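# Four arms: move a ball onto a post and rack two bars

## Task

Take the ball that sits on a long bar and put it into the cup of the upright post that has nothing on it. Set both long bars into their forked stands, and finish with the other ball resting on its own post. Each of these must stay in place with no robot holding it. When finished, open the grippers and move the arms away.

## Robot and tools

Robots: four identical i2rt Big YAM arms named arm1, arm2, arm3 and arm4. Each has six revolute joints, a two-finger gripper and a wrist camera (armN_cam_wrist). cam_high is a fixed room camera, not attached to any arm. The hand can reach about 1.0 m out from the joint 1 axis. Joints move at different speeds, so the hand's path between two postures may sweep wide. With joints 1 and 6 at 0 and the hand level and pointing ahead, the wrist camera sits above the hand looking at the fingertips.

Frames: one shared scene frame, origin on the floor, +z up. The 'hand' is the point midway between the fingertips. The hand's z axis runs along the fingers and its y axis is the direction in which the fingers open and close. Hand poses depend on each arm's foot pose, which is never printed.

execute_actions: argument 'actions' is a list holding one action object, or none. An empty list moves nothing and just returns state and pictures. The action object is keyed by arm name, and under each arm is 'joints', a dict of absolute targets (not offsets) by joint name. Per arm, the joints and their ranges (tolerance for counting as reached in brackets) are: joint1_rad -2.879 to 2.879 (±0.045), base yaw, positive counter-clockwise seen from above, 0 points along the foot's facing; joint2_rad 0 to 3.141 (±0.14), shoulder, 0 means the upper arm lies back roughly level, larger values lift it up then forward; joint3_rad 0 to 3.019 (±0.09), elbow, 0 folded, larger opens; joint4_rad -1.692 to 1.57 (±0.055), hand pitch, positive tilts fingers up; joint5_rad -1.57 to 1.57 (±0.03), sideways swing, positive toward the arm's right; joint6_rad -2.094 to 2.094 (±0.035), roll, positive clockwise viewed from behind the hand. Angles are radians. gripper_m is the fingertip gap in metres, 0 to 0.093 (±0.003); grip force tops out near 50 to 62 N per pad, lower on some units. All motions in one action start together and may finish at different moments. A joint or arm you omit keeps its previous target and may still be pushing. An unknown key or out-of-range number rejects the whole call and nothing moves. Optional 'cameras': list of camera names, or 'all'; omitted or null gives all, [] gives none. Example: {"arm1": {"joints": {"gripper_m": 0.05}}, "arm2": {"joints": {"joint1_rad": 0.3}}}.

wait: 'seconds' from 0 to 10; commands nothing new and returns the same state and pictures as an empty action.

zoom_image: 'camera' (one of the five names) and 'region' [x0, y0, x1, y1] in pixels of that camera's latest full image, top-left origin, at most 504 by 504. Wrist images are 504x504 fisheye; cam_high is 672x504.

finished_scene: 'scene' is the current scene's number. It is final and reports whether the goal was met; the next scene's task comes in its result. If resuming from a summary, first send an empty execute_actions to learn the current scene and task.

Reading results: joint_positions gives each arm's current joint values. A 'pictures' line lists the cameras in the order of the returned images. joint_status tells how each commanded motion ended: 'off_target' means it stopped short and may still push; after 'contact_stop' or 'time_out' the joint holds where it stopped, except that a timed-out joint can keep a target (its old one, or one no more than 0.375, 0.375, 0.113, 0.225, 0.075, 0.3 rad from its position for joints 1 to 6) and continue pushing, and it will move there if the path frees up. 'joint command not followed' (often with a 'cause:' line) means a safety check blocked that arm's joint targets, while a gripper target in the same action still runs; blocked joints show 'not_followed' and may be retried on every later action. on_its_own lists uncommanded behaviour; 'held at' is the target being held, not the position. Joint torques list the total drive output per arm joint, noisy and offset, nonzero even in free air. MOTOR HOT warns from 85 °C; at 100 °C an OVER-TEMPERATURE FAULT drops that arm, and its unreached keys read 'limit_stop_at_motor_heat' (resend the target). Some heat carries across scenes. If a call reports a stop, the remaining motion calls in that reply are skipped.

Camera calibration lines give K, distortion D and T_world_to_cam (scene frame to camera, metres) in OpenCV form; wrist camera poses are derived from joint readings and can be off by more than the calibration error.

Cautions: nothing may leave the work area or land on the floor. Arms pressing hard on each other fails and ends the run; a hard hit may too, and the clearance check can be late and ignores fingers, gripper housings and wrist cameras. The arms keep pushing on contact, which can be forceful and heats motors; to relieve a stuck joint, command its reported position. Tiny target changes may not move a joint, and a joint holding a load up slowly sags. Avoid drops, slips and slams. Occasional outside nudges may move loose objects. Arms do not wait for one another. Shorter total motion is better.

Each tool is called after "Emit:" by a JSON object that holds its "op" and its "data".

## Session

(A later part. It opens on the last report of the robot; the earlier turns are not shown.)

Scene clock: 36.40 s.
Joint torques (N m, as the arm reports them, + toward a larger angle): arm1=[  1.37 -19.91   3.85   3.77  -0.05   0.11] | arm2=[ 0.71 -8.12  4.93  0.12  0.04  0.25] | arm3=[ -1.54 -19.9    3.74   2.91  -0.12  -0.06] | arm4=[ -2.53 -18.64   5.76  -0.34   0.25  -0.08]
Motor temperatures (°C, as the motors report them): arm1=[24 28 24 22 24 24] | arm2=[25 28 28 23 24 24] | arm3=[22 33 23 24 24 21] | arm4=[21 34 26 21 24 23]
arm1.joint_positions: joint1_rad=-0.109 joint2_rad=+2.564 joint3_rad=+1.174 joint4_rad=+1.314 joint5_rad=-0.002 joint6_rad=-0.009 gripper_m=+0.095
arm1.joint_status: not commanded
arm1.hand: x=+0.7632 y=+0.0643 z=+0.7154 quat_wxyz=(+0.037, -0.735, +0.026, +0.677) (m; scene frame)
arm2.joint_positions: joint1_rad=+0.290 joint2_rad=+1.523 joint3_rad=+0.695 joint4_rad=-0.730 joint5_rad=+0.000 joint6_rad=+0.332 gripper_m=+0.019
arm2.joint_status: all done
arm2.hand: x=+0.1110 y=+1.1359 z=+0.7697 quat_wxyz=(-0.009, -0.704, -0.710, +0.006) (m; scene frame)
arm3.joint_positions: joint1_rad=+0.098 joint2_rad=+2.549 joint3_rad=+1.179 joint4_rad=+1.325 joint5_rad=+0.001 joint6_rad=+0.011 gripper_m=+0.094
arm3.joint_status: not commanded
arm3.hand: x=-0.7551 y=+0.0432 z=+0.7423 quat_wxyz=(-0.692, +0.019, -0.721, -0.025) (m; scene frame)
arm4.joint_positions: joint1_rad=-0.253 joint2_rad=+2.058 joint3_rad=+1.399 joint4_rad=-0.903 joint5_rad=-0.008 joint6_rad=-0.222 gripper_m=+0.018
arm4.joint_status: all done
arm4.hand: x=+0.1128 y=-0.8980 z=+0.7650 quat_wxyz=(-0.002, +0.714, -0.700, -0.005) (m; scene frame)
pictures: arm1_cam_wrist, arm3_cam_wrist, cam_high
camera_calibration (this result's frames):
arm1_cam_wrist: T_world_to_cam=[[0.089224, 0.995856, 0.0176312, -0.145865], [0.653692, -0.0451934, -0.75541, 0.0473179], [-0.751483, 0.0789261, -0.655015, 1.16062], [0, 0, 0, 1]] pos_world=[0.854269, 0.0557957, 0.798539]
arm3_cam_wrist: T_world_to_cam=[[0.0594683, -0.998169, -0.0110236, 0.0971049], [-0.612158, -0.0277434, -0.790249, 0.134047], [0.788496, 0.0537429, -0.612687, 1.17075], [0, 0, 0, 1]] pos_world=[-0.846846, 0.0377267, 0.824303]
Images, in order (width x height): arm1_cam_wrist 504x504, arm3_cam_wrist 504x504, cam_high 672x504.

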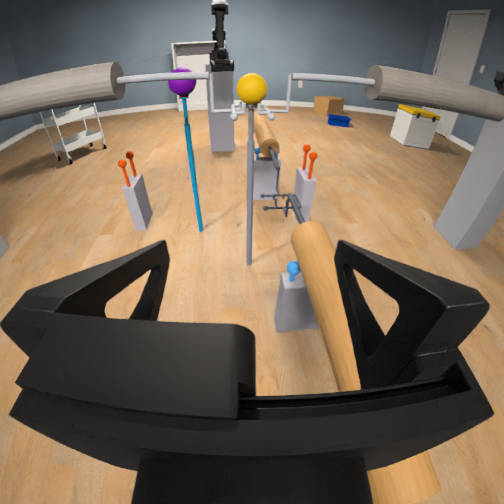

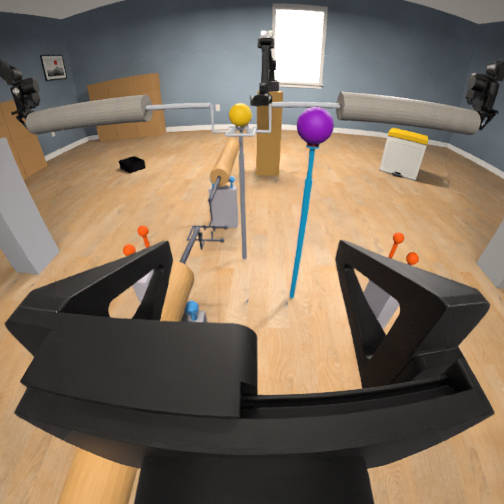

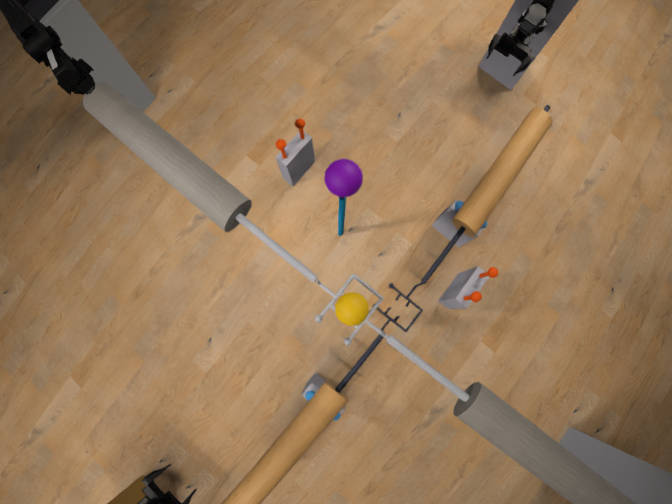

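Emit:
{"op": "execute_actions", "data": {"actions": [{"arm2":{"joints":{"joint2_rad":1.603,"joint3_rad":0.648,"joint4_rad":-0.648}},"arm4":{"joints":{"joint2_rad":2.10,"joint3_rad":1.36,"joint4_rad":-0.858}}}], "cameras": ["arm1_cam_wrist","arm3_cam_wrist","cam_high"]}}

Emit:
{"op": "zoom_image", "data": {"camera": "arm1_cam_wrist", "region": [190, 50, 310, 150]}}

Emit:
{"op": "zoom_image", "data": {"camera": "arm3_cam_wrist", "region": [190, 75, 290, 160]}}

Scene clock: 37.77 s.
Joint torques (N m, as the arm reports them, + toward a larger angle): arm1=[  1.41 -19.86   3.86   3.79  -0.06   0.11] | arm2=[ 0.68 -9.15  3.86 -0.06 -0.03  0.25] | arm3=[ -1.44 -19.8    3.65   2.85  -0.11  -0.06] | arm4=[ -2.01 -18.81   4.98  -0.48   0.25  -0.08]
Motor temperatures (°C, as the motors report them): arm1=[24 28 24 22 24 24] | arm2=[25 28 28 23 24 24] | arm3=[22 33 23 25 24 21] | arm4=[21 34 26 21 24 23]
arm1.joint_positions: joint1_rad=-0.109 joint2_rad=+2.564 joint3_rad=+1.174 joint4_rad=+1.314 joint5_rad=-0.002 joint6_rad=-0.009 gripper_m=+0.095
arm1.joint_status: not commanded
arm1.hand: x=+0.7632 y=+0.0643 z=+0.7154 quat_wxyz=(+0.037, -0.735, +0.026, +0.677) (m; scene frame)
arm2.joint_positions: joint1_rad=+0.291 joint2_rad=+1.608 joint3_rad=+0.674 joint4_rad=-0.627 joint5_rad=+0.001 joint6_rad=+0.332 gripper_m=+0.019
arm2.joint_status: all done
arm2.hand: x=+0.1111 y=+1.1354 z=+0.7382 quat_wxyz=(-0.007, -0.704, -0.710, +0.006) (m; scene frame)
arm3.joint_positions: joint1_rad=+0.098 joint2_rad=+2.549 joint3_rad=+1.179 joint4_rad=+1.325 joint5_rad=+0.001 joint6_rad=+0.011 gripper_m=+0.094
arm3.joint_status: not commanded
arm3.hand: x=-0.7551 y=+0.0432 z=+0.7423 quat_wxyz=(-0.692, +0.019, -0.721, -0.025) (m; scene frame)
arm4.joint_positions: joint1_rad=-0.253 joint2_rad=+2.113 joint3_rad=+1.386 joint4_rad=-0.837 joint5_rad=-0.008 joint6_rad=-0.222 gripper_m=+0.018
arm4.joint_status: all done
arm4.hand: x=+0.1127 y=-0.8989 z=+0.7314 quat_wxyz=(-0.001, +0.714, -0.700, -0.004) (m; scene frame)
pictures: arm1_cam_wrist, arm3_cam_wrist, cam_high
camera_calibration (this result's frames):
arm1_cam_wrist: T_world_to_cam=[[0.089224, 0.995856, 0.0176312, -0.145865], [0.653692, -0.0451934, -0.75541, 0.0473179], [-0.751483, 0.0789261, -0.655015, 1.16062], [0, 0, 0, 1]] pos_world=[0.854269, 0.0557957, 0.798539]
arm3_cam_wrist: T_world_to_cam=[[0.0594683, -0.998169, -0.0110236, 0.0971049], [-0.612158, -0.0277434, -0.790249, 0.134047], [0.788496, 0.0537429, -0.612687, 1.17075], [0, 0, 0, 1]] pos_world=[-0.846846, 0.0377267, 0.824303]
Images, in order (width x height): arm1_cam_wrist 504x504, arm3_cam_wrist 504x504, cam_high 672x504.

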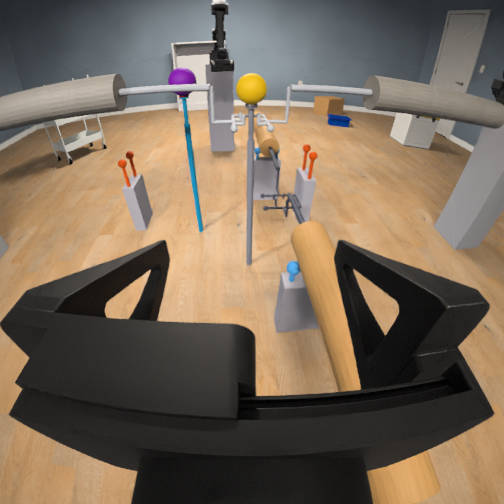

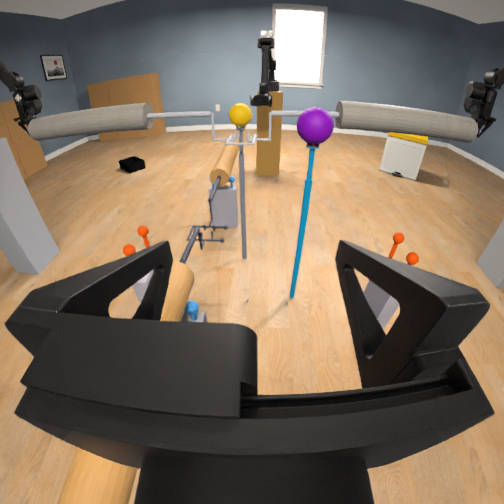

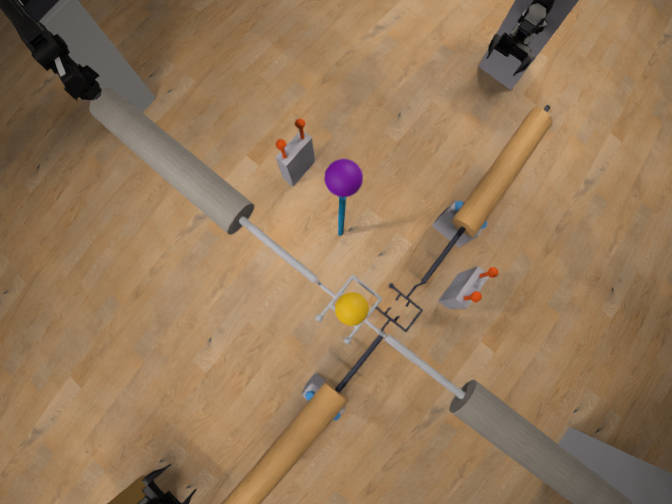

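Region (190, 50, 310, 150) of arm1_cam_wrist's 504x504 image, scaled by 4.200, with more detail than that image has.

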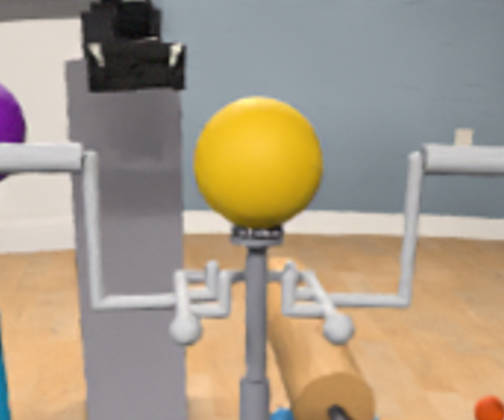

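Region (190, 75, 290, 160) of arm3_cam_wrist's 504x504 image, scaled by 5.040, with more detail than that image has; it fills the top 428 rows of this view, and the rest is white.

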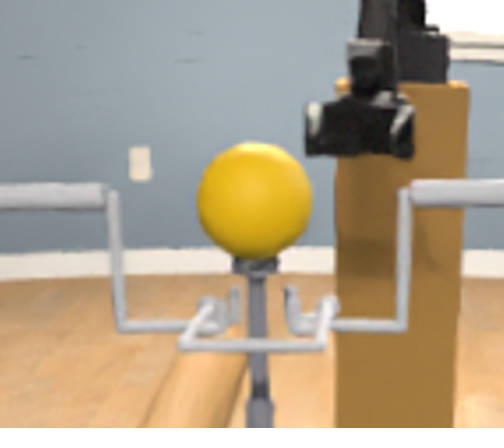

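Emit:
{"op": "execute_actions", "data": {"actions": [{"arm2":{"joints":{"joint1_rad":-0.146,"joint2_rad":1.540,"joint3_rad":0.60,"joint4_rad":-0.64,"joint6_rad":-0.117}},"arm4":{"joints":{"joint1_rad":0.008,"joint2_rad":2.066,"joint3_rad":1.328,"joint4_rad":-0.845,"joint6_rad":0.054}}}], "cameras": ["arm1_cam_wrist","arm3_cam_wrist","cam_high"]}}

Emit:
{"op": "zoom_image", "data": {"camera": "cam_high", "region": [290, 150, 450, 350]}}

Emit:
{"op": "zoom_image", "data": {"camera": "arm1_cam_wrist", "region": [150, 50, 310, 150]}}

Scene clock: 39.93 s.
Joint torques (N m, as the arm reports them, + toward a larger angle): arm1=[  1.38 -19.87   3.84   3.78  -0.06   0.12] | arm2=[-1.78 -8.12  5.11 -0.34 -0.04 -0.25] | arm3=[ -1.48 -19.79   3.69   2.9   -0.11  -0.04] | arm4=[ -1.02 -19.62   5.79  -0.57   0.11   0.14]
Motor temperatures (°C, as the motors report them): arm1=[24 28 24 22 24 24] | arm2=[25 28 28 23 24 24] | arm3=[22 33 23 25 24 21] | arm4=[21 34 25 21 24 23]
arm1.joint_positions: joint1_rad=-0.109 joint2_rad=+2.564 joint3_rad=+1.174 joint4_rad=+1.314 joint5_rad=-0.002 joint6_rad=-0.009 gripper_m=+0.095
arm1.joint_status: not commanded
arm1.hand: x=+0.7632 y=+0.0643 z=+0.7154 quat_wxyz=(+0.037, -0.735, +0.026, +0.677) (m; scene frame)
arm2.joint_positions: joint1_rad=-0.138 joint2_rad=+1.548 joint3_rad=+0.615 joint4_rad=-0.612 joint5_rad=+0.001 joint6_rad=-0.098 gripper_m=+0.019
arm2.joint_status: all done
arm2.hand: x=-0.0280 y=+1.1363 z=+0.7426 quat_wxyz=(-0.011, -0.703, -0.711, +0.013) (m; scene frame)
arm3.joint_positions: joint1_rad=+0.098 joint2_rad=+2.549 joint3_rad=+1.179 joint4_rad=+1.325 joint5_rad=+0.001 joint6_rad=+0.011 gripper_m=+0.094
arm3.joint_status: not commanded
arm3.hand: x=-0.7551 y=+0.0432 z=+0.7423 quat_wxyz=(-0.692, +0.019, -0.721, -0.025) (m; scene frame)
arm4.joint_positions: joint1_rad=+0.012 joint2_rad=+2.089 joint3_rad=+1.346 joint4_rad=-0.819 joint5_rad=-0.003 joint6_rad=+0.051 gripper_m=+0.018
arm4.joint_status: all done
arm4.hand: x=-0.0342 y=-0.8993 z=+0.7327 quat_wxyz=(-0.002, +0.711, -0.703, -0.004) (m; scene frame)
pictures: arm1_cam_wrist, arm3_cam_wrist, cam_high
camera_calibration (this result's frames):
arm1_cam_wrist: T_world_to_cam=[[0.089224, 0.995856, 0.0176312, -0.145865], [0.653692, -0.0451934, -0.75541, 0.0473179], [-0.751483, 0.0789261, -0.655015, 1.16062], [0, 0, 0, 1]] pos_world=[0.854269, 0.0557957, 0.798539]
arm3_cam_wrist: T_world_to_cam=[[0.0594683, -0.998169, -0.0110236, 0.0971049], [-0.612158, -0.0277434, -0.790249, 0.134047], [0.788496, 0.0537429, -0.612687, 1.17075], [0, 0, 0, 1]] pos_world=[-0.846846, 0.0377267, 0.824303]
Images, in order (width x height): arm1_cam_wrist 504x504, arm3_cam_wrist 504x504, cam_high 672x504.

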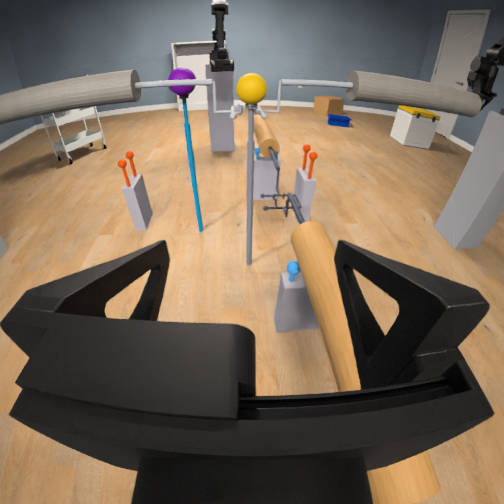

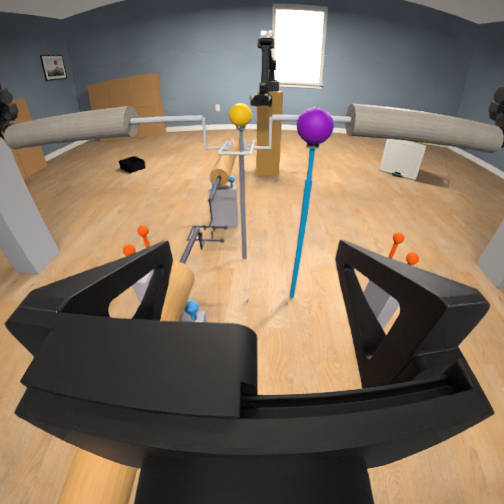

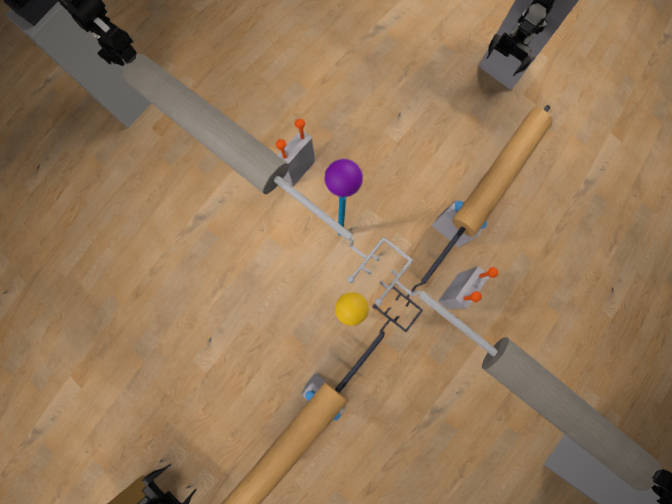

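Region (290, 150, 450, 350) of cam_high's 672x504 image, scaled by 2.520, with more detail than that image has; it fills the left 403 columns of this view, and the rest is white.

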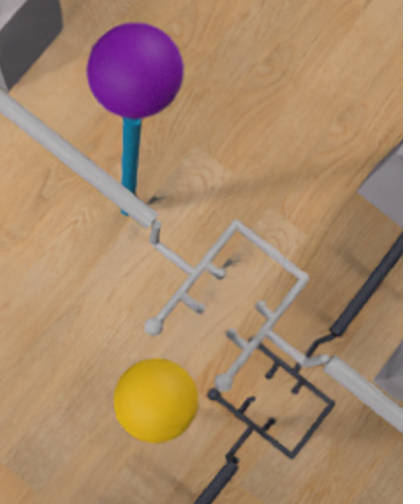

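Region (150, 50, 310, 150) of arm1_cam_wrist's 504x504 image, scaled by 3.150, with more detail than that image has; it fills the top 315 rows of this view, and the rest is white.

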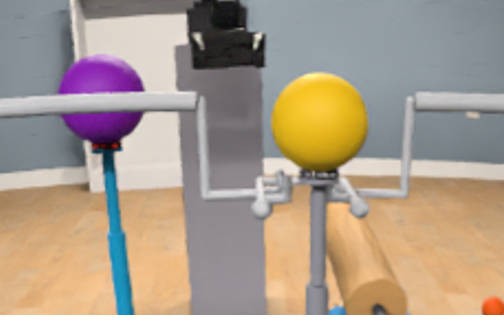

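Emit:
{"op": "execute_actions", "data": {"actions": [{"arm2":{"joints":{"joint1_rad":-0.185,"joint2_rad":1.27,"joint3_rad":0.765,"joint4_rad":-1.05,"joint6_rad":-0.15}},"arm4":{"joints":{"joint1_rad":0.025,"joint2_rad":1.89,"joint3_rad":1.45,"joint4_rad":-1.115,"joint6_rad":0.065}}}], "cameras": ["arm1_cam_wrist","arm3_cam_wrist","cam_high"]}}

Scene clock: 41.97 s.
Joint torques (N m, as the arm reports them, + toward a larger angle): arm1=[  1.51 -19.77   3.84   3.82  -0.06   0.11] | arm2=[-2.06 -6.82 10.72 -0.91 -0.01 -0.18] | arm3=[ -1.47 -19.72   3.67   2.88  -0.13  -0.06] | arm4=[  0.   -17.72  10.01  -0.88   0.07   0.3 ]
Motor temperatures (°C, as the motors report them): arm1=[24 28 24 22 24 24] | arm2=[25 28 28 23 24 24] | arm3=[22 33 23 25 24 21] | arm4=[21 34 26 21 24 23]
arm1.joint_positions: joint1_rad=-0.109 joint2_rad=+2.564 joint3_rad=+1.174 joint4_rad=+1.314 joint5_rad=-0.002 joint6_rad=-0.009 gripper_m=+0.095
arm1.joint_status: not commanded
arm1.hand: x=+0.7632 y=+0.0643 z=+0.7154 quat_wxyz=(+0.037, -0.735, +0.026, +0.677) (m; scene frame)
arm2.joint_positions: joint1_rad=-0.175 joint2_rad=+1.276 joint3_rad=+0.747 joint4_rad=-1.002 joint5_rad=+0.000 joint6_rad=-0.138 gripper_m=+0.019
arm2.joint_status: all done
arm2.hand: x=-0.0394 y=+1.1372 z=+0.8587 quat_wxyz=(-0.015, -0.702, -0.712, +0.018) (m; scene frame)
arm3.joint_positions: joint1_rad=+0.098 joint2_rad=+2.549 joint3_rad=+1.179 joint4_rad=+1.325 joint5_rad=+0.001 joint6_rad=+0.011 gripper_m=+0.094
arm3.joint_status: not commanded
arm3.hand: x=-0.7551 y=+0.0432 z=+0.7423 quat_wxyz=(-0.692, +0.019, -0.721, -0.025) (m; scene frame)
arm4.joint_positions: joint1_rad=+0.018 joint2_rad=+1.904 joint3_rad=+1.427 joint4_rad=-1.079 joint5_rad=-0.003 joint6_rad=+0.051 gripper_m=+0.018
arm4.joint_status: all done
arm4.hand: x=-0.0376 y=-0.8985 z=+0.8560 quat_wxyz=(-0.004, +0.713, -0.701, -0.006) (m; scene frame)
pictures: arm1_cam_wrist, arm3_cam_wrist, cam_high
camera_calibration (this result's frames):
arm1_cam_wrist: T_world_to_cam=[[0.089224, 0.995856, 0.0176312, -0.145865], [0.653692, -0.0451934, -0.75541, 0.0473179], [-0.751483, 0.0789261, -0.655015, 1.16062], [0, 0, 0, 1]] pos_world=[0.854269, 0.0557957, 0.798539]
arm3_cam_wrist: T_world_to_cam=[[0.0594683, -0.998169, -0.0110236, 0.0971049], [-0.612158, -0.0277434, -0.790249, 0.134047], [0.788496, 0.0537429, -0.612687, 1.17075], [0, 0, 0, 1]] pos_world=[-0.846846, 0.0377267, 0.824303]
Images, in order (width x height): arm1_cam_wrist 504x504, arm3_cam_wrist 504x504, cam_high 672x504.

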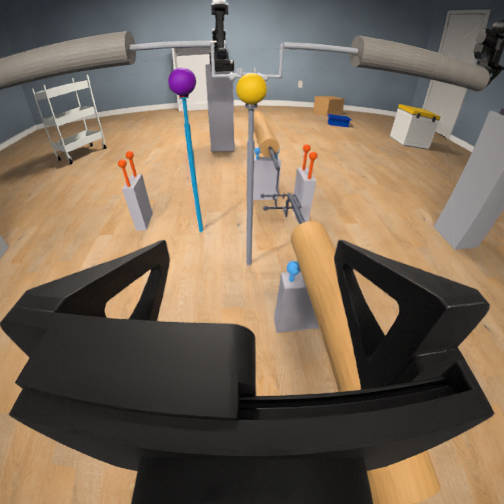

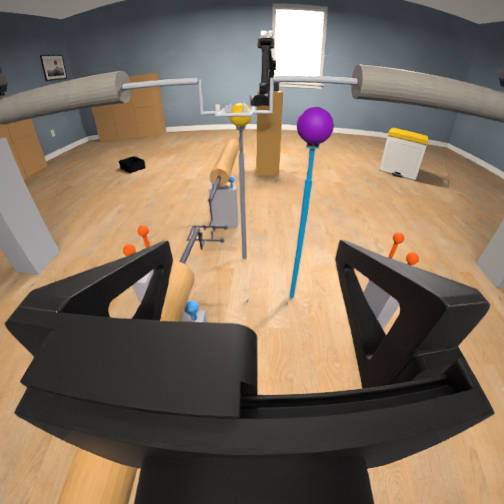

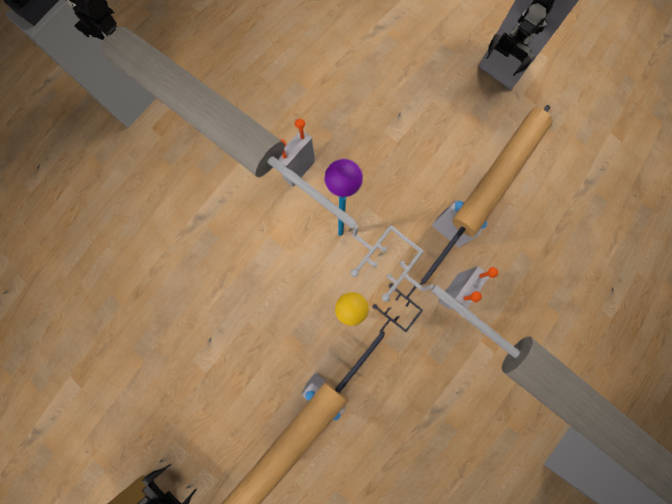

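Emit:
{"op": "execute_actions", "data": {"actions": [{"arm2":{"joints":{"joint1_rad":-0.478,"joint2_rad":1.36,"joint3_rad":0.845,"joint4_rad":-1.05,"joint6_rad":-0.44}},"arm4":{"joints":{"joint1_rad":0.203,"joint2_rad":1.93,"joint3_rad":1.49,"joint4_rad":-1.12,"joint6_rad":0.245}}}], "cameras": ["arm1_cam_wrist","arm3_cam_wrist","cam_high"]}}

Scene clock: 43.30 s.
Joint torques (N m, as the arm reports them, + toward a larger angle): arm1=[  1.44 -19.76   3.85   3.76  -0.05   0.11] | arm2=[-2.24 -7.95  9.76 -0.21  0.18 -0.18] | arm3=[ -1.46 -19.86   3.71   2.92  -0.12  -0.05] | arm4=[ -0.19 -18.89   9.9   -1.03  -0.15   0.16]
Motor temperatures (°C, as the motors report them): arm1=[24 29 24 22 24 24] | arm2=[25 28 29 23 24 24] | arm3=[22 34 23 25 24 21] | arm4=[21 34 26 21 24 23]
arm1.joint_positions: joint1_rad=-0.109 joint2_rad=+2.564 joint3_rad=+1.174 joint4_rad=+1.314 joint5_rad=-0.002 joint6_rad=-0.009 gripper_m=+0.095
arm1.joint_status: not commanded
arm1.hand: x=+0.7632 y=+0.0643 z=+0.7154 quat_wxyz=(+0.037, -0.735, +0.026, +0.677) (m; scene frame)
arm2.joint_positions: joint1_rad=-0.465 joint2_rad=+1.370 joint3_rad=+0.835 joint4_rad=-1.023 joint5_rad=-0.005 joint6_rad=-0.426 gripper_m=+0.019
arm2.joint_status: all done
arm2.hand: x=-0.1383 y=+1.1351 z=+0.8593 quat_wxyz=(-0.008, -0.703, -0.711, +0.008) (m; scene frame)
arm3.joint_positions: joint1_rad=+0.098 joint2_rad=+2.549 joint3_rad=+1.179 joint4_rad=+1.325 joint5_rad=+0.001 joint6_rad=+0.011 gripper_m=+0.094
arm3.joint_status: not commanded
arm3.hand: x=-0.7551 y=+0.0432 z=+0.7423 quat_wxyz=(-0.692, +0.019, -0.721, -0.025) (m; scene frame)
arm4.joint_positions: joint1_rad=+0.204 joint2_rad=+1.945 joint3_rad=+1.472 joint4_rad=-1.084 joint5_rad=+0.004 joint6_rad=+0.241 gripper_m=+0.018
arm4.joint_status: all done
arm4.hand: x=-0.1414 y=-0.9013 z=+0.8490 quat_wxyz=(-0.005, +0.712, -0.703, -0.004) (m; scene frame)
pictures: arm1_cam_wrist, arm3_cam_wrist, cam_high
camera_calibration (this result's frames):
arm1_cam_wrist: T_world_to_cam=[[0.089224, 0.995856, 0.0176312, -0.145865], [0.653692, -0.0451934, -0.75541, 0.0473179], [-0.751483, 0.0789261, -0.655015, 1.16062], [0, 0, 0, 1]] pos_world=[0.854269, 0.0557957, 0.798539]
arm3_cam_wrist: T_world_to_cam=[[0.0594683, -0.998169, -0.0110236, 0.0971049], [-0.612158, -0.0277434, -0.790249, 0.134047], [0.788496, 0.0537429, -0.612687, 1.17075], [0, 0, 0, 1]] pos_world=[-0.846846, 0.0377267, 0.824303]
Images, in order (width x height): arm1_cam_wrist 504x504, arm3_cam_wrist 504x504, cam_high 672x504.

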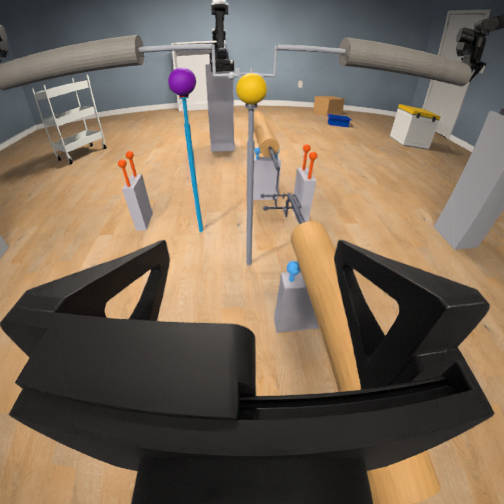

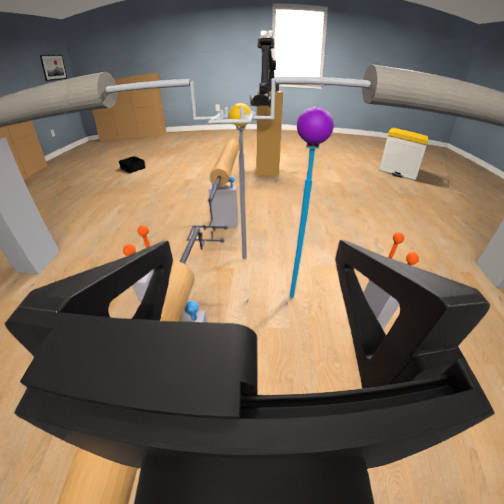

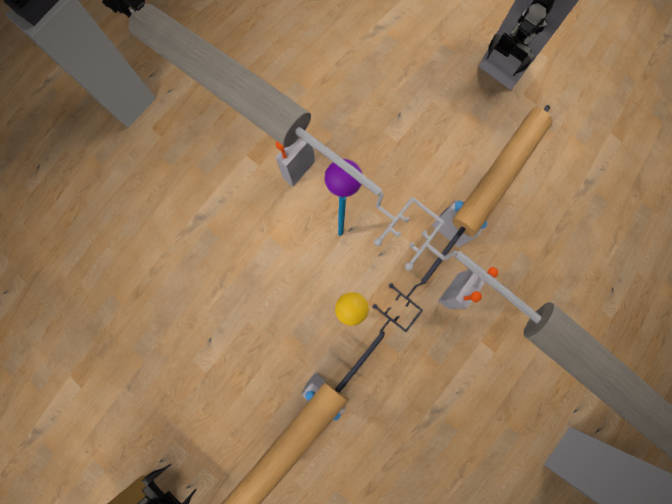

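Emit:
{"op": "execute_actions", "data": {"actions": [{"arm2":{"joints":{"joint1_rad":-0.762,"joint2_rad":1.55,"joint3_rad":1.015,"joint4_rad":-1.02,"joint6_rad":-0.72}},"arm4":{"joints":{"joint1_rad":0.402,"joint2_rad":2.045,"joint3_rad":1.65,"joint4_rad":-1.17,"joint6_rad":0.445}}}], "cameras": ["arm1_cam_wrist","arm3_cam_wrist","cam_high"]}}

Scene clock: 44.67 s.
Joint torques (N m, as the arm reports them, + toward a larger angle): arm1=[  1.29 -19.77   3.84   3.82  -0.05   0.12] | arm2=[ -2.27 -12.     9.36   0.03   0.25  -0.22] | arm3=[ -1.5  -19.84   3.74   2.86  -0.13  -0.05] | arm4=[  0.12 -21.19  10.49  -0.78  -0.06   0.17]
Motor temperatures (°C, as the motors report them): arm1=[24 29 24 22 24 24] | arm2=[25 28 29 23 24 24] | arm3=[22 34 23 25 24 21] | arm4=[21 34 27 21 24 23]
arm1.joint_positions: joint1_rad=-0.109 joint2_rad=+2.564 joint3_rad=+1.174 joint4_rad=+1.314 joint5_rad=-0.002 joint6_rad=-0.009 gripper_m=+0.095
arm1.joint_status: not commanded
arm1.hand: x=+0.7632 y=+0.0643 z=+0.7154 quat_wxyz=(+0.037, -0.735, +0.026, +0.677) (m; scene frame)
arm2.joint_positions: joint1_rad=-0.743 joint2_rad=+1.570 joint3_rad=+1.006 joint4_rad=-1.003 joint5_rad=-0.007 joint6_rad=-0.705 gripper_m=+0.019
arm2.joint_status: all done
arm2.hand: x=-0.2632 y=+1.1321 z=+0.8442 quat_wxyz=(-0.006, -0.703, -0.712, +0.005) (m; scene frame)
arm3.joint_positions: joint1_rad=+0.098 joint2_rad=+2.549 joint3_rad=+1.179 joint4_rad=+1.325 joint5_rad=+0.001 joint6_rad=+0.011 gripper_m=+0.094
arm3.joint_status: not commanded
arm3.hand: x=-0.7551 y=+0.0432 z=+0.7423 quat_wxyz=(-0.692, +0.019, -0.721, -0.025) (m; scene frame)
arm4.joint_positions: joint1_rad=+0.400 joint2_rad=+2.071 joint3_rad=+1.624 joint4_rad=-1.140 joint5_rad=+0.003 joint6_rad=+0.438 gripper_m=+0.018
arm4.joint_status: all done
arm4.hand: x=-0.2619 y=-0.9064 z=+0.8302 quat_wxyz=(+0.001, +0.712, -0.702, +0.009) (m; scene frame)
pictures: arm1_cam_wrist, arm3_cam_wrist, cam_high
camera_calibration (this result's frames):
arm1_cam_wrist: T_world_to_cam=[[0.089224, 0.995856, 0.0176312, -0.145865], [0.653692, -0.0451934, -0.75541, 0.0473179], [-0.751483, 0.0789261, -0.655015, 1.16062], [0, 0, 0, 1]] pos_world=[0.854269, 0.0557957, 0.798539]
arm3_cam_wrist: T_world_to_cam=[[0.0594683, -0.998169, -0.0110236, 0.0971049], [-0.612158, -0.0277434, -0.790249, 0.134047], [0.788496, 0.0537429, -0.612687, 1.17075], [0, 0, 0, 1]] pos_world=[-0.846846, 0.0377267, 0.824303]
Images, in order (width x height): arm1_cam_wrist 504x504, arm3_cam_wrist 504x504, cam_high 672x504.

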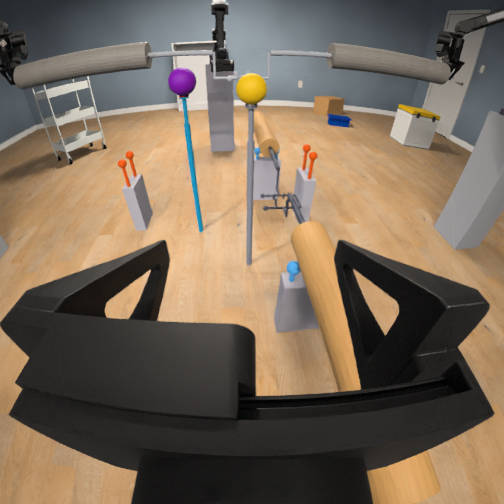

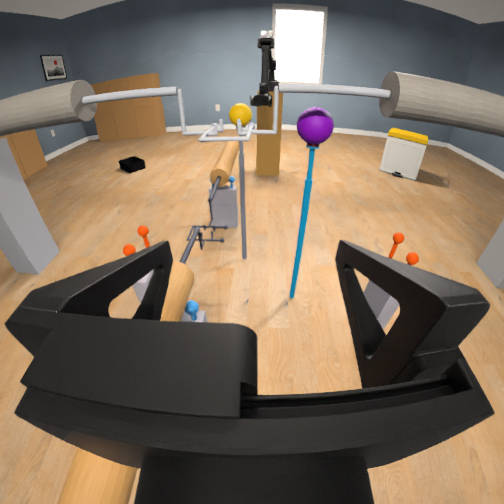

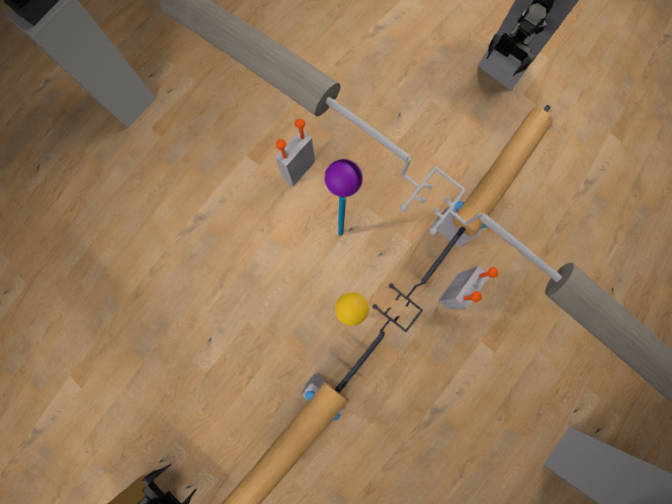

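Emit:
{"op": "execute_actions", "data": {"actions": [{"arm2":{"joints":{"joint1_rad":-0.682,"joint2_rad":1.762,"joint3_rad":0.988,"joint4_rad":-0.822,"joint6_rad":-0.63}},"arm4":{"joints":{"joint1_rad":0.43,"joint2_rad":2.076,"joint3_rad":1.414,"joint4_rad":-0.929,"joint6_rad":0.475}},"arm1":{"joints":{"joint2_rad":2.25,"joint3_rad":1.05,"joint4_rad":1.1}},"arm3":{"joints":{"joint2_rad":2.25,"joint3_rad":1.05,"joint4_rad":1.1}}}], "cameras": ["cam_high"]}}

Scene clock: 46.60 s.
Joint torques (N m, as the arm reports them, + toward a larger angle): arm1=[  1.51 -17.87   5.57   1.88  -0.05   0.12] | arm2=[ -2.61 -13.71   7.16  -0.45   0.66  -0.1 ] | arm3=[ -1.49 -17.06   5.33   1.96  -0.12  -0.05] | arm4=[  0.79 -19.99   6.31  -0.06  -0.39   0.32]
Motor temperatures (°C, as the motors report them): arm1=[24 29 24 22 24 24] | arm2=[25 28 29 23 24 24] | arm3=[22 34 23 25 24 21] | arm4=[21 35 27 21 24 23]
arm1.joint_positions: joint1_rad=-0.109 joint2_rad=+2.243 joint3_rad=+1.045 joint4_rad=+1.113 joint5_rad=-0.002 joint6_rad=-0.009 gripper_m=+0.095
arm1.joint_status: all done
arm1.hand: x=+0.7579 y=+0.0636 z=+0.8369 quat_wxyz=(+0.037, -0.738, +0.027, +0.674) (m; scene frame)
arm2.joint_positions: joint1_rad=-0.665 joint2_rad=+1.779 joint3_rad=+0.989 joint4_rad=-0.794 joint5_rad=-0.016 joint6_rad=-0.627 gripper_m=+0.019
arm2.joint_status: all done
arm2.hand: x=-0.2470 y=+1.0953 z=+0.7551 quat_wxyz=(-0.010, -0.702, -0.712, -0.005) (m; scene frame)
arm3.joint_positions: joint1_rad=+0.098 joint2_rad=+2.231 joint3_rad=+1.049 joint4_rad=+1.106 joint5_rad=+0.001 joint6_rad=+0.011 gripper_m=+0.094
arm3.joint_status: all done
arm3.hand: x=-0.7538 y=+0.0435 z=+0.8577 quat_wxyz=(-0.681, +0.019, -0.732, -0.024) (m; scene frame)
arm4.joint_positions: joint1_rad=+0.414 joint2_rad=+2.102 joint3_rad=+1.428 joint4_rad=-0.919 joint5_rad=+0.010 joint6_rad=+0.453 gripper_m=+0.018
arm4.joint_status: all done
arm4.hand: x=-0.2510 y=-0.9438 z=+0.7491 quat_wxyz=(-0.001, +0.711, -0.703, +0.013) (m; scene frame)
pictures: cam_high
Images, in order (width x height): cam_high 672x504.

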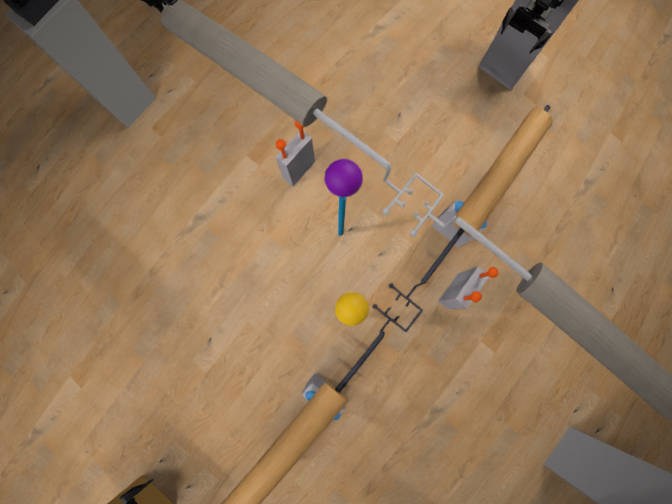

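Emit:
{"op": "execute_actions", "data": {"actions": [{"arm2":{"joints":{"joint1_rad":-0.66,"joint2_rad":2.03,"joint3_rad":1.10,"joint4_rad":-0.632,"joint6_rad":-0.59}},"arm4":{"joints":{"joint1_rad":0.482,"joint2_rad":2.186,"joint3_rad":1.28,"joint4_rad":-0.672,"joint6_rad":0.515}},"arm1":{"joints":{"joint2_rad":1.95,"joint3_rad":0.9,"joint4_rad":0.8}},"arm3":{"joints":{"joint2_rad":1.95,"joint3_rad":0.9,"joint4_rad":0.8}}}], "cameras": ["cam_high"]}}

Scene clock: 48.20 s.
Joint torques (N m, as the arm reports them, + toward a larger angle): arm1=[  1.47 -14.99   7.03   1.93  -0.05   0.12] | arm2=[ -1.98 -16.52   6.05  -0.04   0.49   0.13] | arm3=[ -1.55 -14.59   6.53   2.01  -0.12  -0.06] | arm4=[  0.71 -20.06   5.01   0.12  -0.3    0.22]
Motor temperatures (°C, as the motors report them): arm1=[24 29 24 22 24 24] | arm2=[25 28 29 23 24 24] | arm3=[22 34 23 25 24 21] | arm4=[21 35 26 21 24 23]
arm1.joint_positions: joint1_rad=-0.109 joint2_rad=+1.942 joint3_rad=+0.893 joint4_rad=+0.813 joint5_rad=-0.002 joint6_rad=-0.009 gripper_m=+0.095
arm1.joint_status: all done
arm1.hand: x=+0.8004 y=+0.0591 z=+0.8996 quat_wxyz=(+0.034, -0.786, +0.029, +0.616) (m; scene frame)
arm2.joint_positions: joint1_rad=-0.647 joint2_rad=+2.043 joint3_rad=+1.102 joint4_rad=-0.611 joint5_rad=-0.012 joint6_rad=-0.611 gripper_m=+0.019
arm2.joint_status: all done
arm2.hand: x=-0.2706 y=+1.0476 z=+0.6681 quat_wxyz=(-0.011, -0.702, -0.712, +0.011) (m; scene frame)
arm3.joint_positions: joint1_rad=+0.098 joint2_rad=+1.931 joint3_rad=+0.898 joint4_rad=+0.807 joint5_rad=+0.001 joint6_rad=+0.011 gripper_m=+0.094
arm3.joint_status: all done
arm3.hand: x=-0.7973 y=+0.0408 z=+0.9196 quat_wxyz=(-0.624, +0.020, -0.781, -0.022) (m; scene frame)
arm4.joint_positions: joint1_rad=+0.472 joint2_rad=+2.212 joint3_rad=+1.290 joint4_rad=-0.669 joint5_rad=+0.009 joint6_rad=+0.503 gripper_m=+0.018
arm4.joint_status: all done
arm4.hand: x=-0.2616 y=-0.9908 z=+0.6542 quat_wxyz=(-0.002, +0.714, -0.700, +0.012) (m; scene frame)
pictures: cam_high
Images, in order (width x height): cam_high 672x504.

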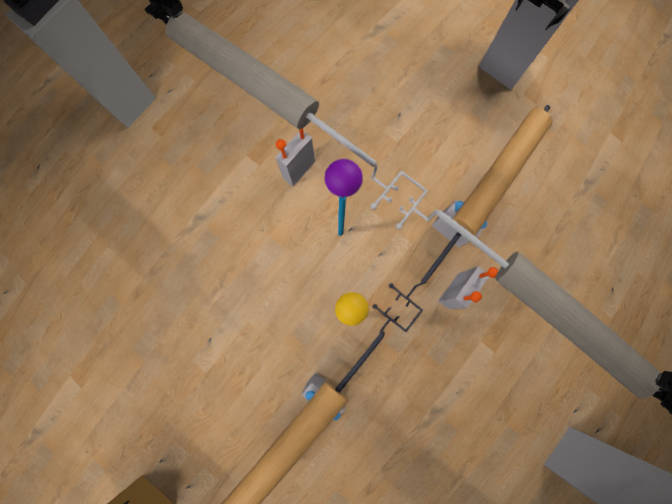

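Emit:
{"op": "execute_actions", "data": {"actions": [{"arm2":{"joints":{"joint1_rad":-0.614,"joint2_rad":2.356,"joint3_rad":1.25,"joint4_rad":-0.472,"joint6_rad":-0.54}},"arm4":{"joints":{"joint1_rad":0.516,"joint2_rad":2.41,"joint3_rad":1.243,"joint4_rad":-0.402,"joint6_rad":0.55}},"arm1":{"joints":{"joint2_rad":1.6,"joint3_rad":0.75,"joint4_rad":0.5}},"arm3":{"joints":{"joint2_rad":1.6,"joint3_rad":0.75,"joint4_rad":0.5}}}], "cameras": ["cam_high"]}}

Scene clock: 50.07 s.
Joint torques (N m, as the arm reports them, + toward a larger angle): arm1=[  1.49 -11.92   8.83   1.88  -0.06   0.12] | arm2=[ -2.8  -17.58   3.94  -0.24   0.4    0.11] | arm3=[ -1.52 -10.94   8.     1.99  -0.13  -0.04] | arm4=[ -0.28 -19.96   3.36   0.21  -0.23   0.18]
Motor temperatures (°C, as the motors report them): arm1=[24 28 24 22 24 24] | arm2=[25 29 29 23 24 24] | arm3=[22 33 24 24 24 21] | arm4=[21 35 26 21 24 23]
arm1.joint_positions: joint1_rad=-0.109 joint2_rad=+1.593 joint3_rad=+0.740 joint4_rad=+0.513 joint5_rad=-0.002 joint6_rad=-0.009 gripper_m=+0.095
arm1.joint_status: all done
arm1.hand: x=+0.8704 y=+0.0521 z=+0.9680 quat_wxyz=(+0.032, -0.817, +0.030, +0.575) (m; scene frame)
arm2.joint_positions: joint1_rad=-0.597 joint2_rad=+2.364 joint3_rad=+1.260 joint4_rad=-0.451 joint5_rad=-0.010 joint6_rad=-0.560 gripper_m=+0.019
arm2.joint_status: all done
arm2.hand: x=-0.2664 y=+1.0072 z=+0.5468 quat_wxyz=(-0.010, -0.702, -0.712, +0.010) (m; scene frame)
arm3.joint_positions: joint1_rad=+0.098 joint2_rad=+1.584 joint3_rad=+0.747 joint4_rad=+0.507 joint5_rad=+0.001 joint6_rad=+0.011 gripper_m=+0.094
arm3.joint_status: all done
arm3.hand: x=-0.8684 y=+0.0364 z=+0.9866 quat_wxyz=(-0.583, +0.021, -0.812, -0.020) (m; scene frame)
arm4.joint_positions: joint1_rad=+0.506 joint2_rad=+2.435 joint3_rad=+1.248 joint4_rad=-0.400 joint5_rad=+0.006 joint6_rad=+0.542 gripper_m=+0.018
arm4.joint_status: all done
arm4.hand: x=-0.2589 y=-1.0305 z=+0.5358 quat_wxyz=(-0.001, +0.712, -0.702, +0.009) (m; scene frame)
pictures: cam_high
Images, in order (width x height): cam_high 672x504.

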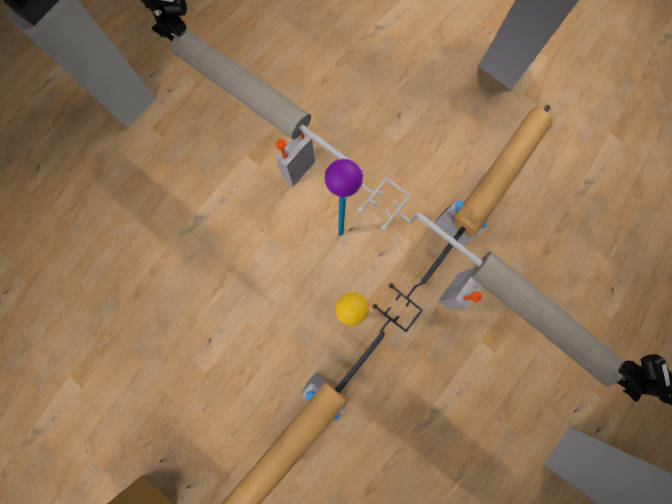

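Emit:
{"op": "execute_actions", "data": {"actions": [{"arm2":{"joints":{"joint1_rad":-0.616,"joint2_rad":2.598,"joint3_rad":1.365,"joint4_rad":-0.343,"joint6_rad":-0.545}},"arm4":{"joints":{"joint1_rad":0.514,"joint2_rad":2.658,"joint3_rad":1.43,"joint4_rad":-0.312,"joint6_rad":0.548}},"arm1":{"joints":{"joint2_rad":1.3,"joint3_rad":0.65,"joint4_rad":0.2}},"arm3":{"joints":{"joint2_rad":1.3,"joint3_rad":0.65,"joint4_rad":0.2}}}], "cameras": ["cam_high","arm2_cam_wrist","arm4_cam_wrist"]}}

Scene clock: 51.83 s.
Joint torques (N m, as the arm reports them, + toward a larger angle): arm1=[ 1.52 -8.76 10.24  1.8  -0.06  0.12] | arm2=[ -2.08 -18.29   3.43   0.08   0.4    0.14] | arm3=[-1.49 -7.46  9.13  1.86 -0.12 -0.05] | arm4=[  0.08 -20.73   3.94   0.43  -0.04   0.17]
Motor temperatures (°C, as the motors report them): arm1=[24 28 25 22 24 24] | arm2=[25 29 29 23 24 24] | arm3=[22 33 24 24 24 21] | arm4=[21 35 26 21 24 23]
arm1.joint_positions: joint1_rad=-0.109 joint2_rad=+1.292 joint3_rad=+0.639 joint4_rad=+0.213 joint5_rad=-0.002 joint6_rad=-0.009 gripper_m=+0.095
arm1.joint_status: all done
arm1.hand: x=+0.9421 y=+0.0451 z=+1.0069 quat_wxyz=(+0.030, -0.845, +0.032, +0.533) (m; scene frame)
arm2.joint_positions: joint1_rad=-0.607 joint2_rad=+2.606 joint3_rad=+1.367 joint4_rad=-0.327 joint5_rad=-0.010 joint6_rad=-0.567 gripper_m=+0.019
arm2.joint_status: all done
arm2.hand: x=-0.2669 y=+1.0153 z=+0.4441 quat_wxyz=(-0.008, -0.703, -0.711, +0.004) (m; scene frame)
arm3.joint_positions: joint1_rad=+0.098 joint2_rad=+1.287 joint3_rad=+0.647 joint4_rad=+0.207 joint5_rad=+0.001 joint6_rad=+0.011 gripper_m=+0.094
arm3.joint_status: all done
arm3.hand: x=-0.9412 y=+0.0319 z=+1.0233 quat_wxyz=(-0.540, +0.022, -0.841, -0.019) (m; scene frame)
arm4.joint_positions: joint1_rad=+0.505 joint2_rad=+2.682 joint3_rad=+1.419 joint4_rad=-0.319 joint5_rad=+0.003 joint6_rad=+0.543 gripper_m=+0.018
arm4.joint_status: all done
arm4.hand: x=-0.2645 y=-1.0215 z=+0.4385 quat_wxyz=(+0.000, +0.712, -0.703, +0.007) (m; scene frame)
pictures: arm2_cam_wrist, arm4_cam_wrist, cam_high
camera_calibration (this result's frames):
arm2_cam_wrist: T_world_to_cam=[[-0.99992, 0.00391191, 0.0120209, -0.276258], [0.0102181, 0.809976, 0.586374, -1.07823], [-0.00744283, 0.58645, -0.809951, -0.113475], [0, 0, 0, 1]] pos_world=[-0.266063, 0.940967, 0.543656]
arm4_cam_wrist: T_world_to_cam=[[0.999931, 0.00760521, 0.0089166, 0.266337], [0.00102565, -0.814709, 0.579869, -1.08104], [0.0116745, -0.57982, -0.814661, -0.106861], [0, 0, 0, 1]] pos_world=[-0.263963, -0.944719, 0.537432]
Images, in order (width x height): arm2_cam_wrist 504x504, arm4_cam_wrist 504x504, cam_high 672x504.

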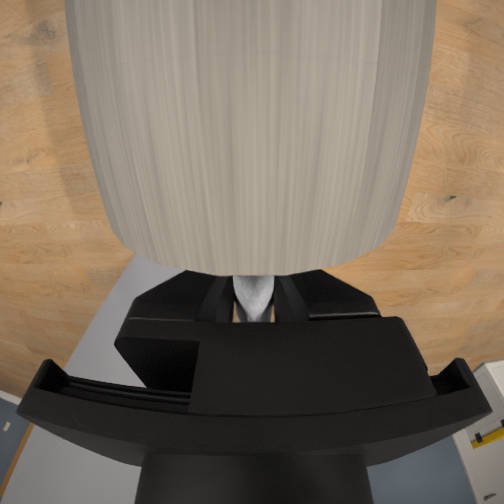

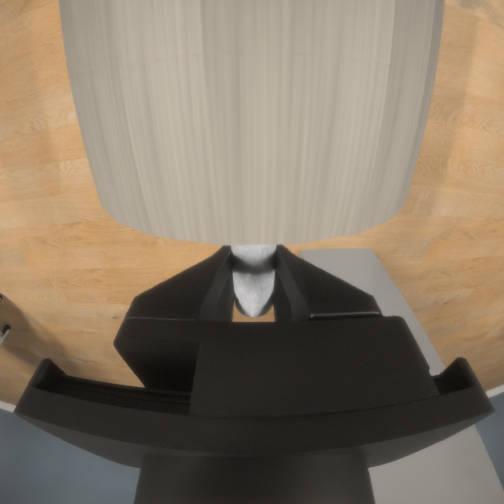

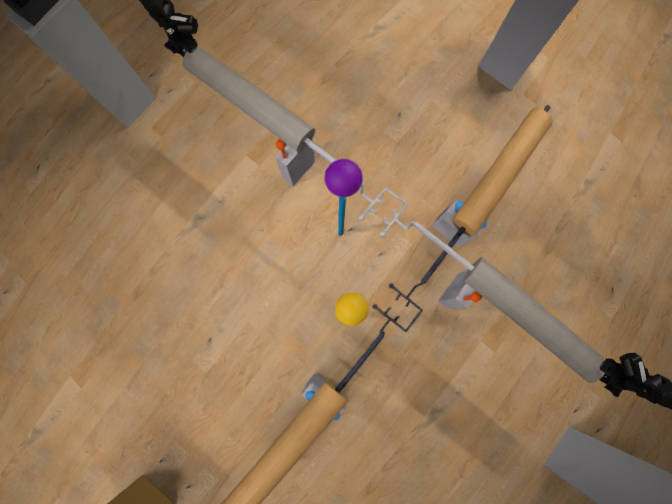

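Emit:
{"op": "execute_actions", "data": {"actions": [{"arm2":{"joints":{"gripper_m":0.07}},"arm4":{"joints":{"gripper_m":0.07}},"arm1":{"joints":{"joint2_rad":1.1,"joint3_rad":0.6,"joint4_rad":0.1}},"arm3":{"joints":{"joint2_rad":1.1,"joint3_rad":0.6,"joint4_rad":0.1}}}], "cameras": ["cam_high","arm2_cam_wrist","arm4_cam_wrist"]}}

Scene clock: 53.00 s.
Joint torques (N m, as the arm reports them, + toward a larger angle): arm1=[ 1.44 -6.76 11.09  1.92 -0.05  0.12] | arm2=[ -1.65 -18.15   3.48   0.17   0.1    0.08] | arm3=[-1.48 -5.15  9.61  1.98 -0.12 -0.06] | arm4=[  0.26 -19.5    4.11   0.4   -0.12   0.16]
Motor temperatures (°C, as the motors report them): arm1=[24 28 25 22 24 24] | arm2=[25 29 29 23 24 24] | arm3=[22 33 24 24 24 21] | arm4=[21 35 26 21 24 23]
arm1.joint_positions: joint1_rad=-0.109 joint2_rad=+1.092 joint3_rad=+0.591 joint4_rad=+0.112 joint5_rad=-0.002 joint6_rad=-0.009 gripper_m=+0.095
arm1.joint_status: all done
arm1.hand: x=+0.9804 y=+0.0412 z=+1.0520 quat_wxyz=(+0.031, -0.831, +0.031, +0.555) (m; scene frame)
arm2.joint_positions: joint1_rad=-0.607 joint2_rad=+2.602 joint3_rad=+1.367 joint4_rad=-0.329 joint5_rad=-0.003 joint6_rad=-0.560 gripper_m=+0.070
arm2.joint_status: all done
arm2.hand: x=-0.2688 y=+1.0149 z=+0.4461 quat_wxyz=(-0.005, -0.706, -0.708, +0.006) (m; scene frame)
arm3.joint_positions: joint1_rad=+0.098 joint2_rad=+1.088 joint3_rad=+0.600 joint4_rad=+0.105 joint5_rad=+0.001 joint6_rad=+0.011 gripper_m=+0.094
arm3.joint_status: all done
arm3.hand: x=-0.9803 y=+0.0295 z=+1.0677 quat_wxyz=(-0.561, +0.022, -0.827, -0.020) (m; scene frame)
arm4.joint_positions: joint1_rad=+0.506 joint2_rad=+2.671 joint3_rad=+1.419 joint4_rad=-0.319 joint5_rad=+0.004 joint6_rad=+0.543 gripper_m=+0.070
arm4.joint_status: all done
arm4.hand: x=-0.2676 y=-1.0167 z=+0.4441 quat_wxyz=(-0.002, +0.712, -0.703, +0.001) (m; scene frame)
pictures: arm2_cam_wrist, arm4_cam_wrist, cam_high
camera_calibration (this result's frames):
arm2_cam_wrist: T_world_to_cam=[[-0.999757, 0.0116055, 0.0187479, -0.288958], [0.020412, 0.80867, 0.587908, -1.07565], [-0.00833788, 0.588148, -0.80871, -0.11409], [0, 0, 0, 1]] pos_world=[-0.267883, 0.9403, 0.545534]
arm4_cam_wrist: T_world_to_cam=[[0.999962, 0.00793451, 0.00360677, 0.272031], [0.00444918, -0.820537, 0.571576, -1.08164], [0.00749467, -0.571538, -0.820541, -0.089592], [0, 0, 0, 1]] pos_world=[-0.266537, -0.940888, 0.543743]
Images, in order (width x height): arm2_cam_wrist 504x504, arm4_cam_wrist 504x504, cam_high 672x504.

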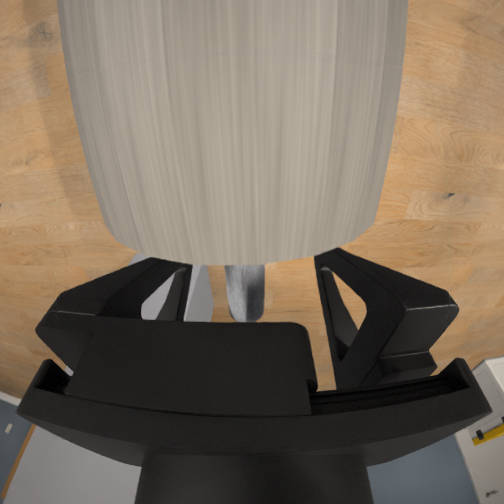

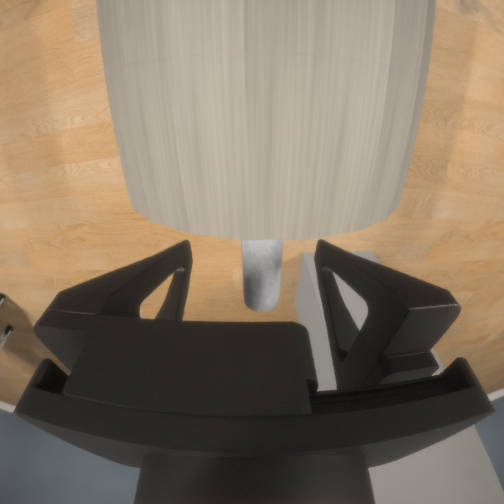

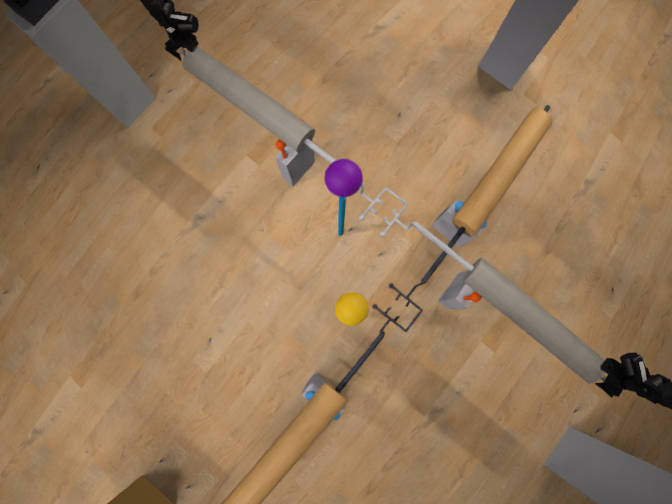

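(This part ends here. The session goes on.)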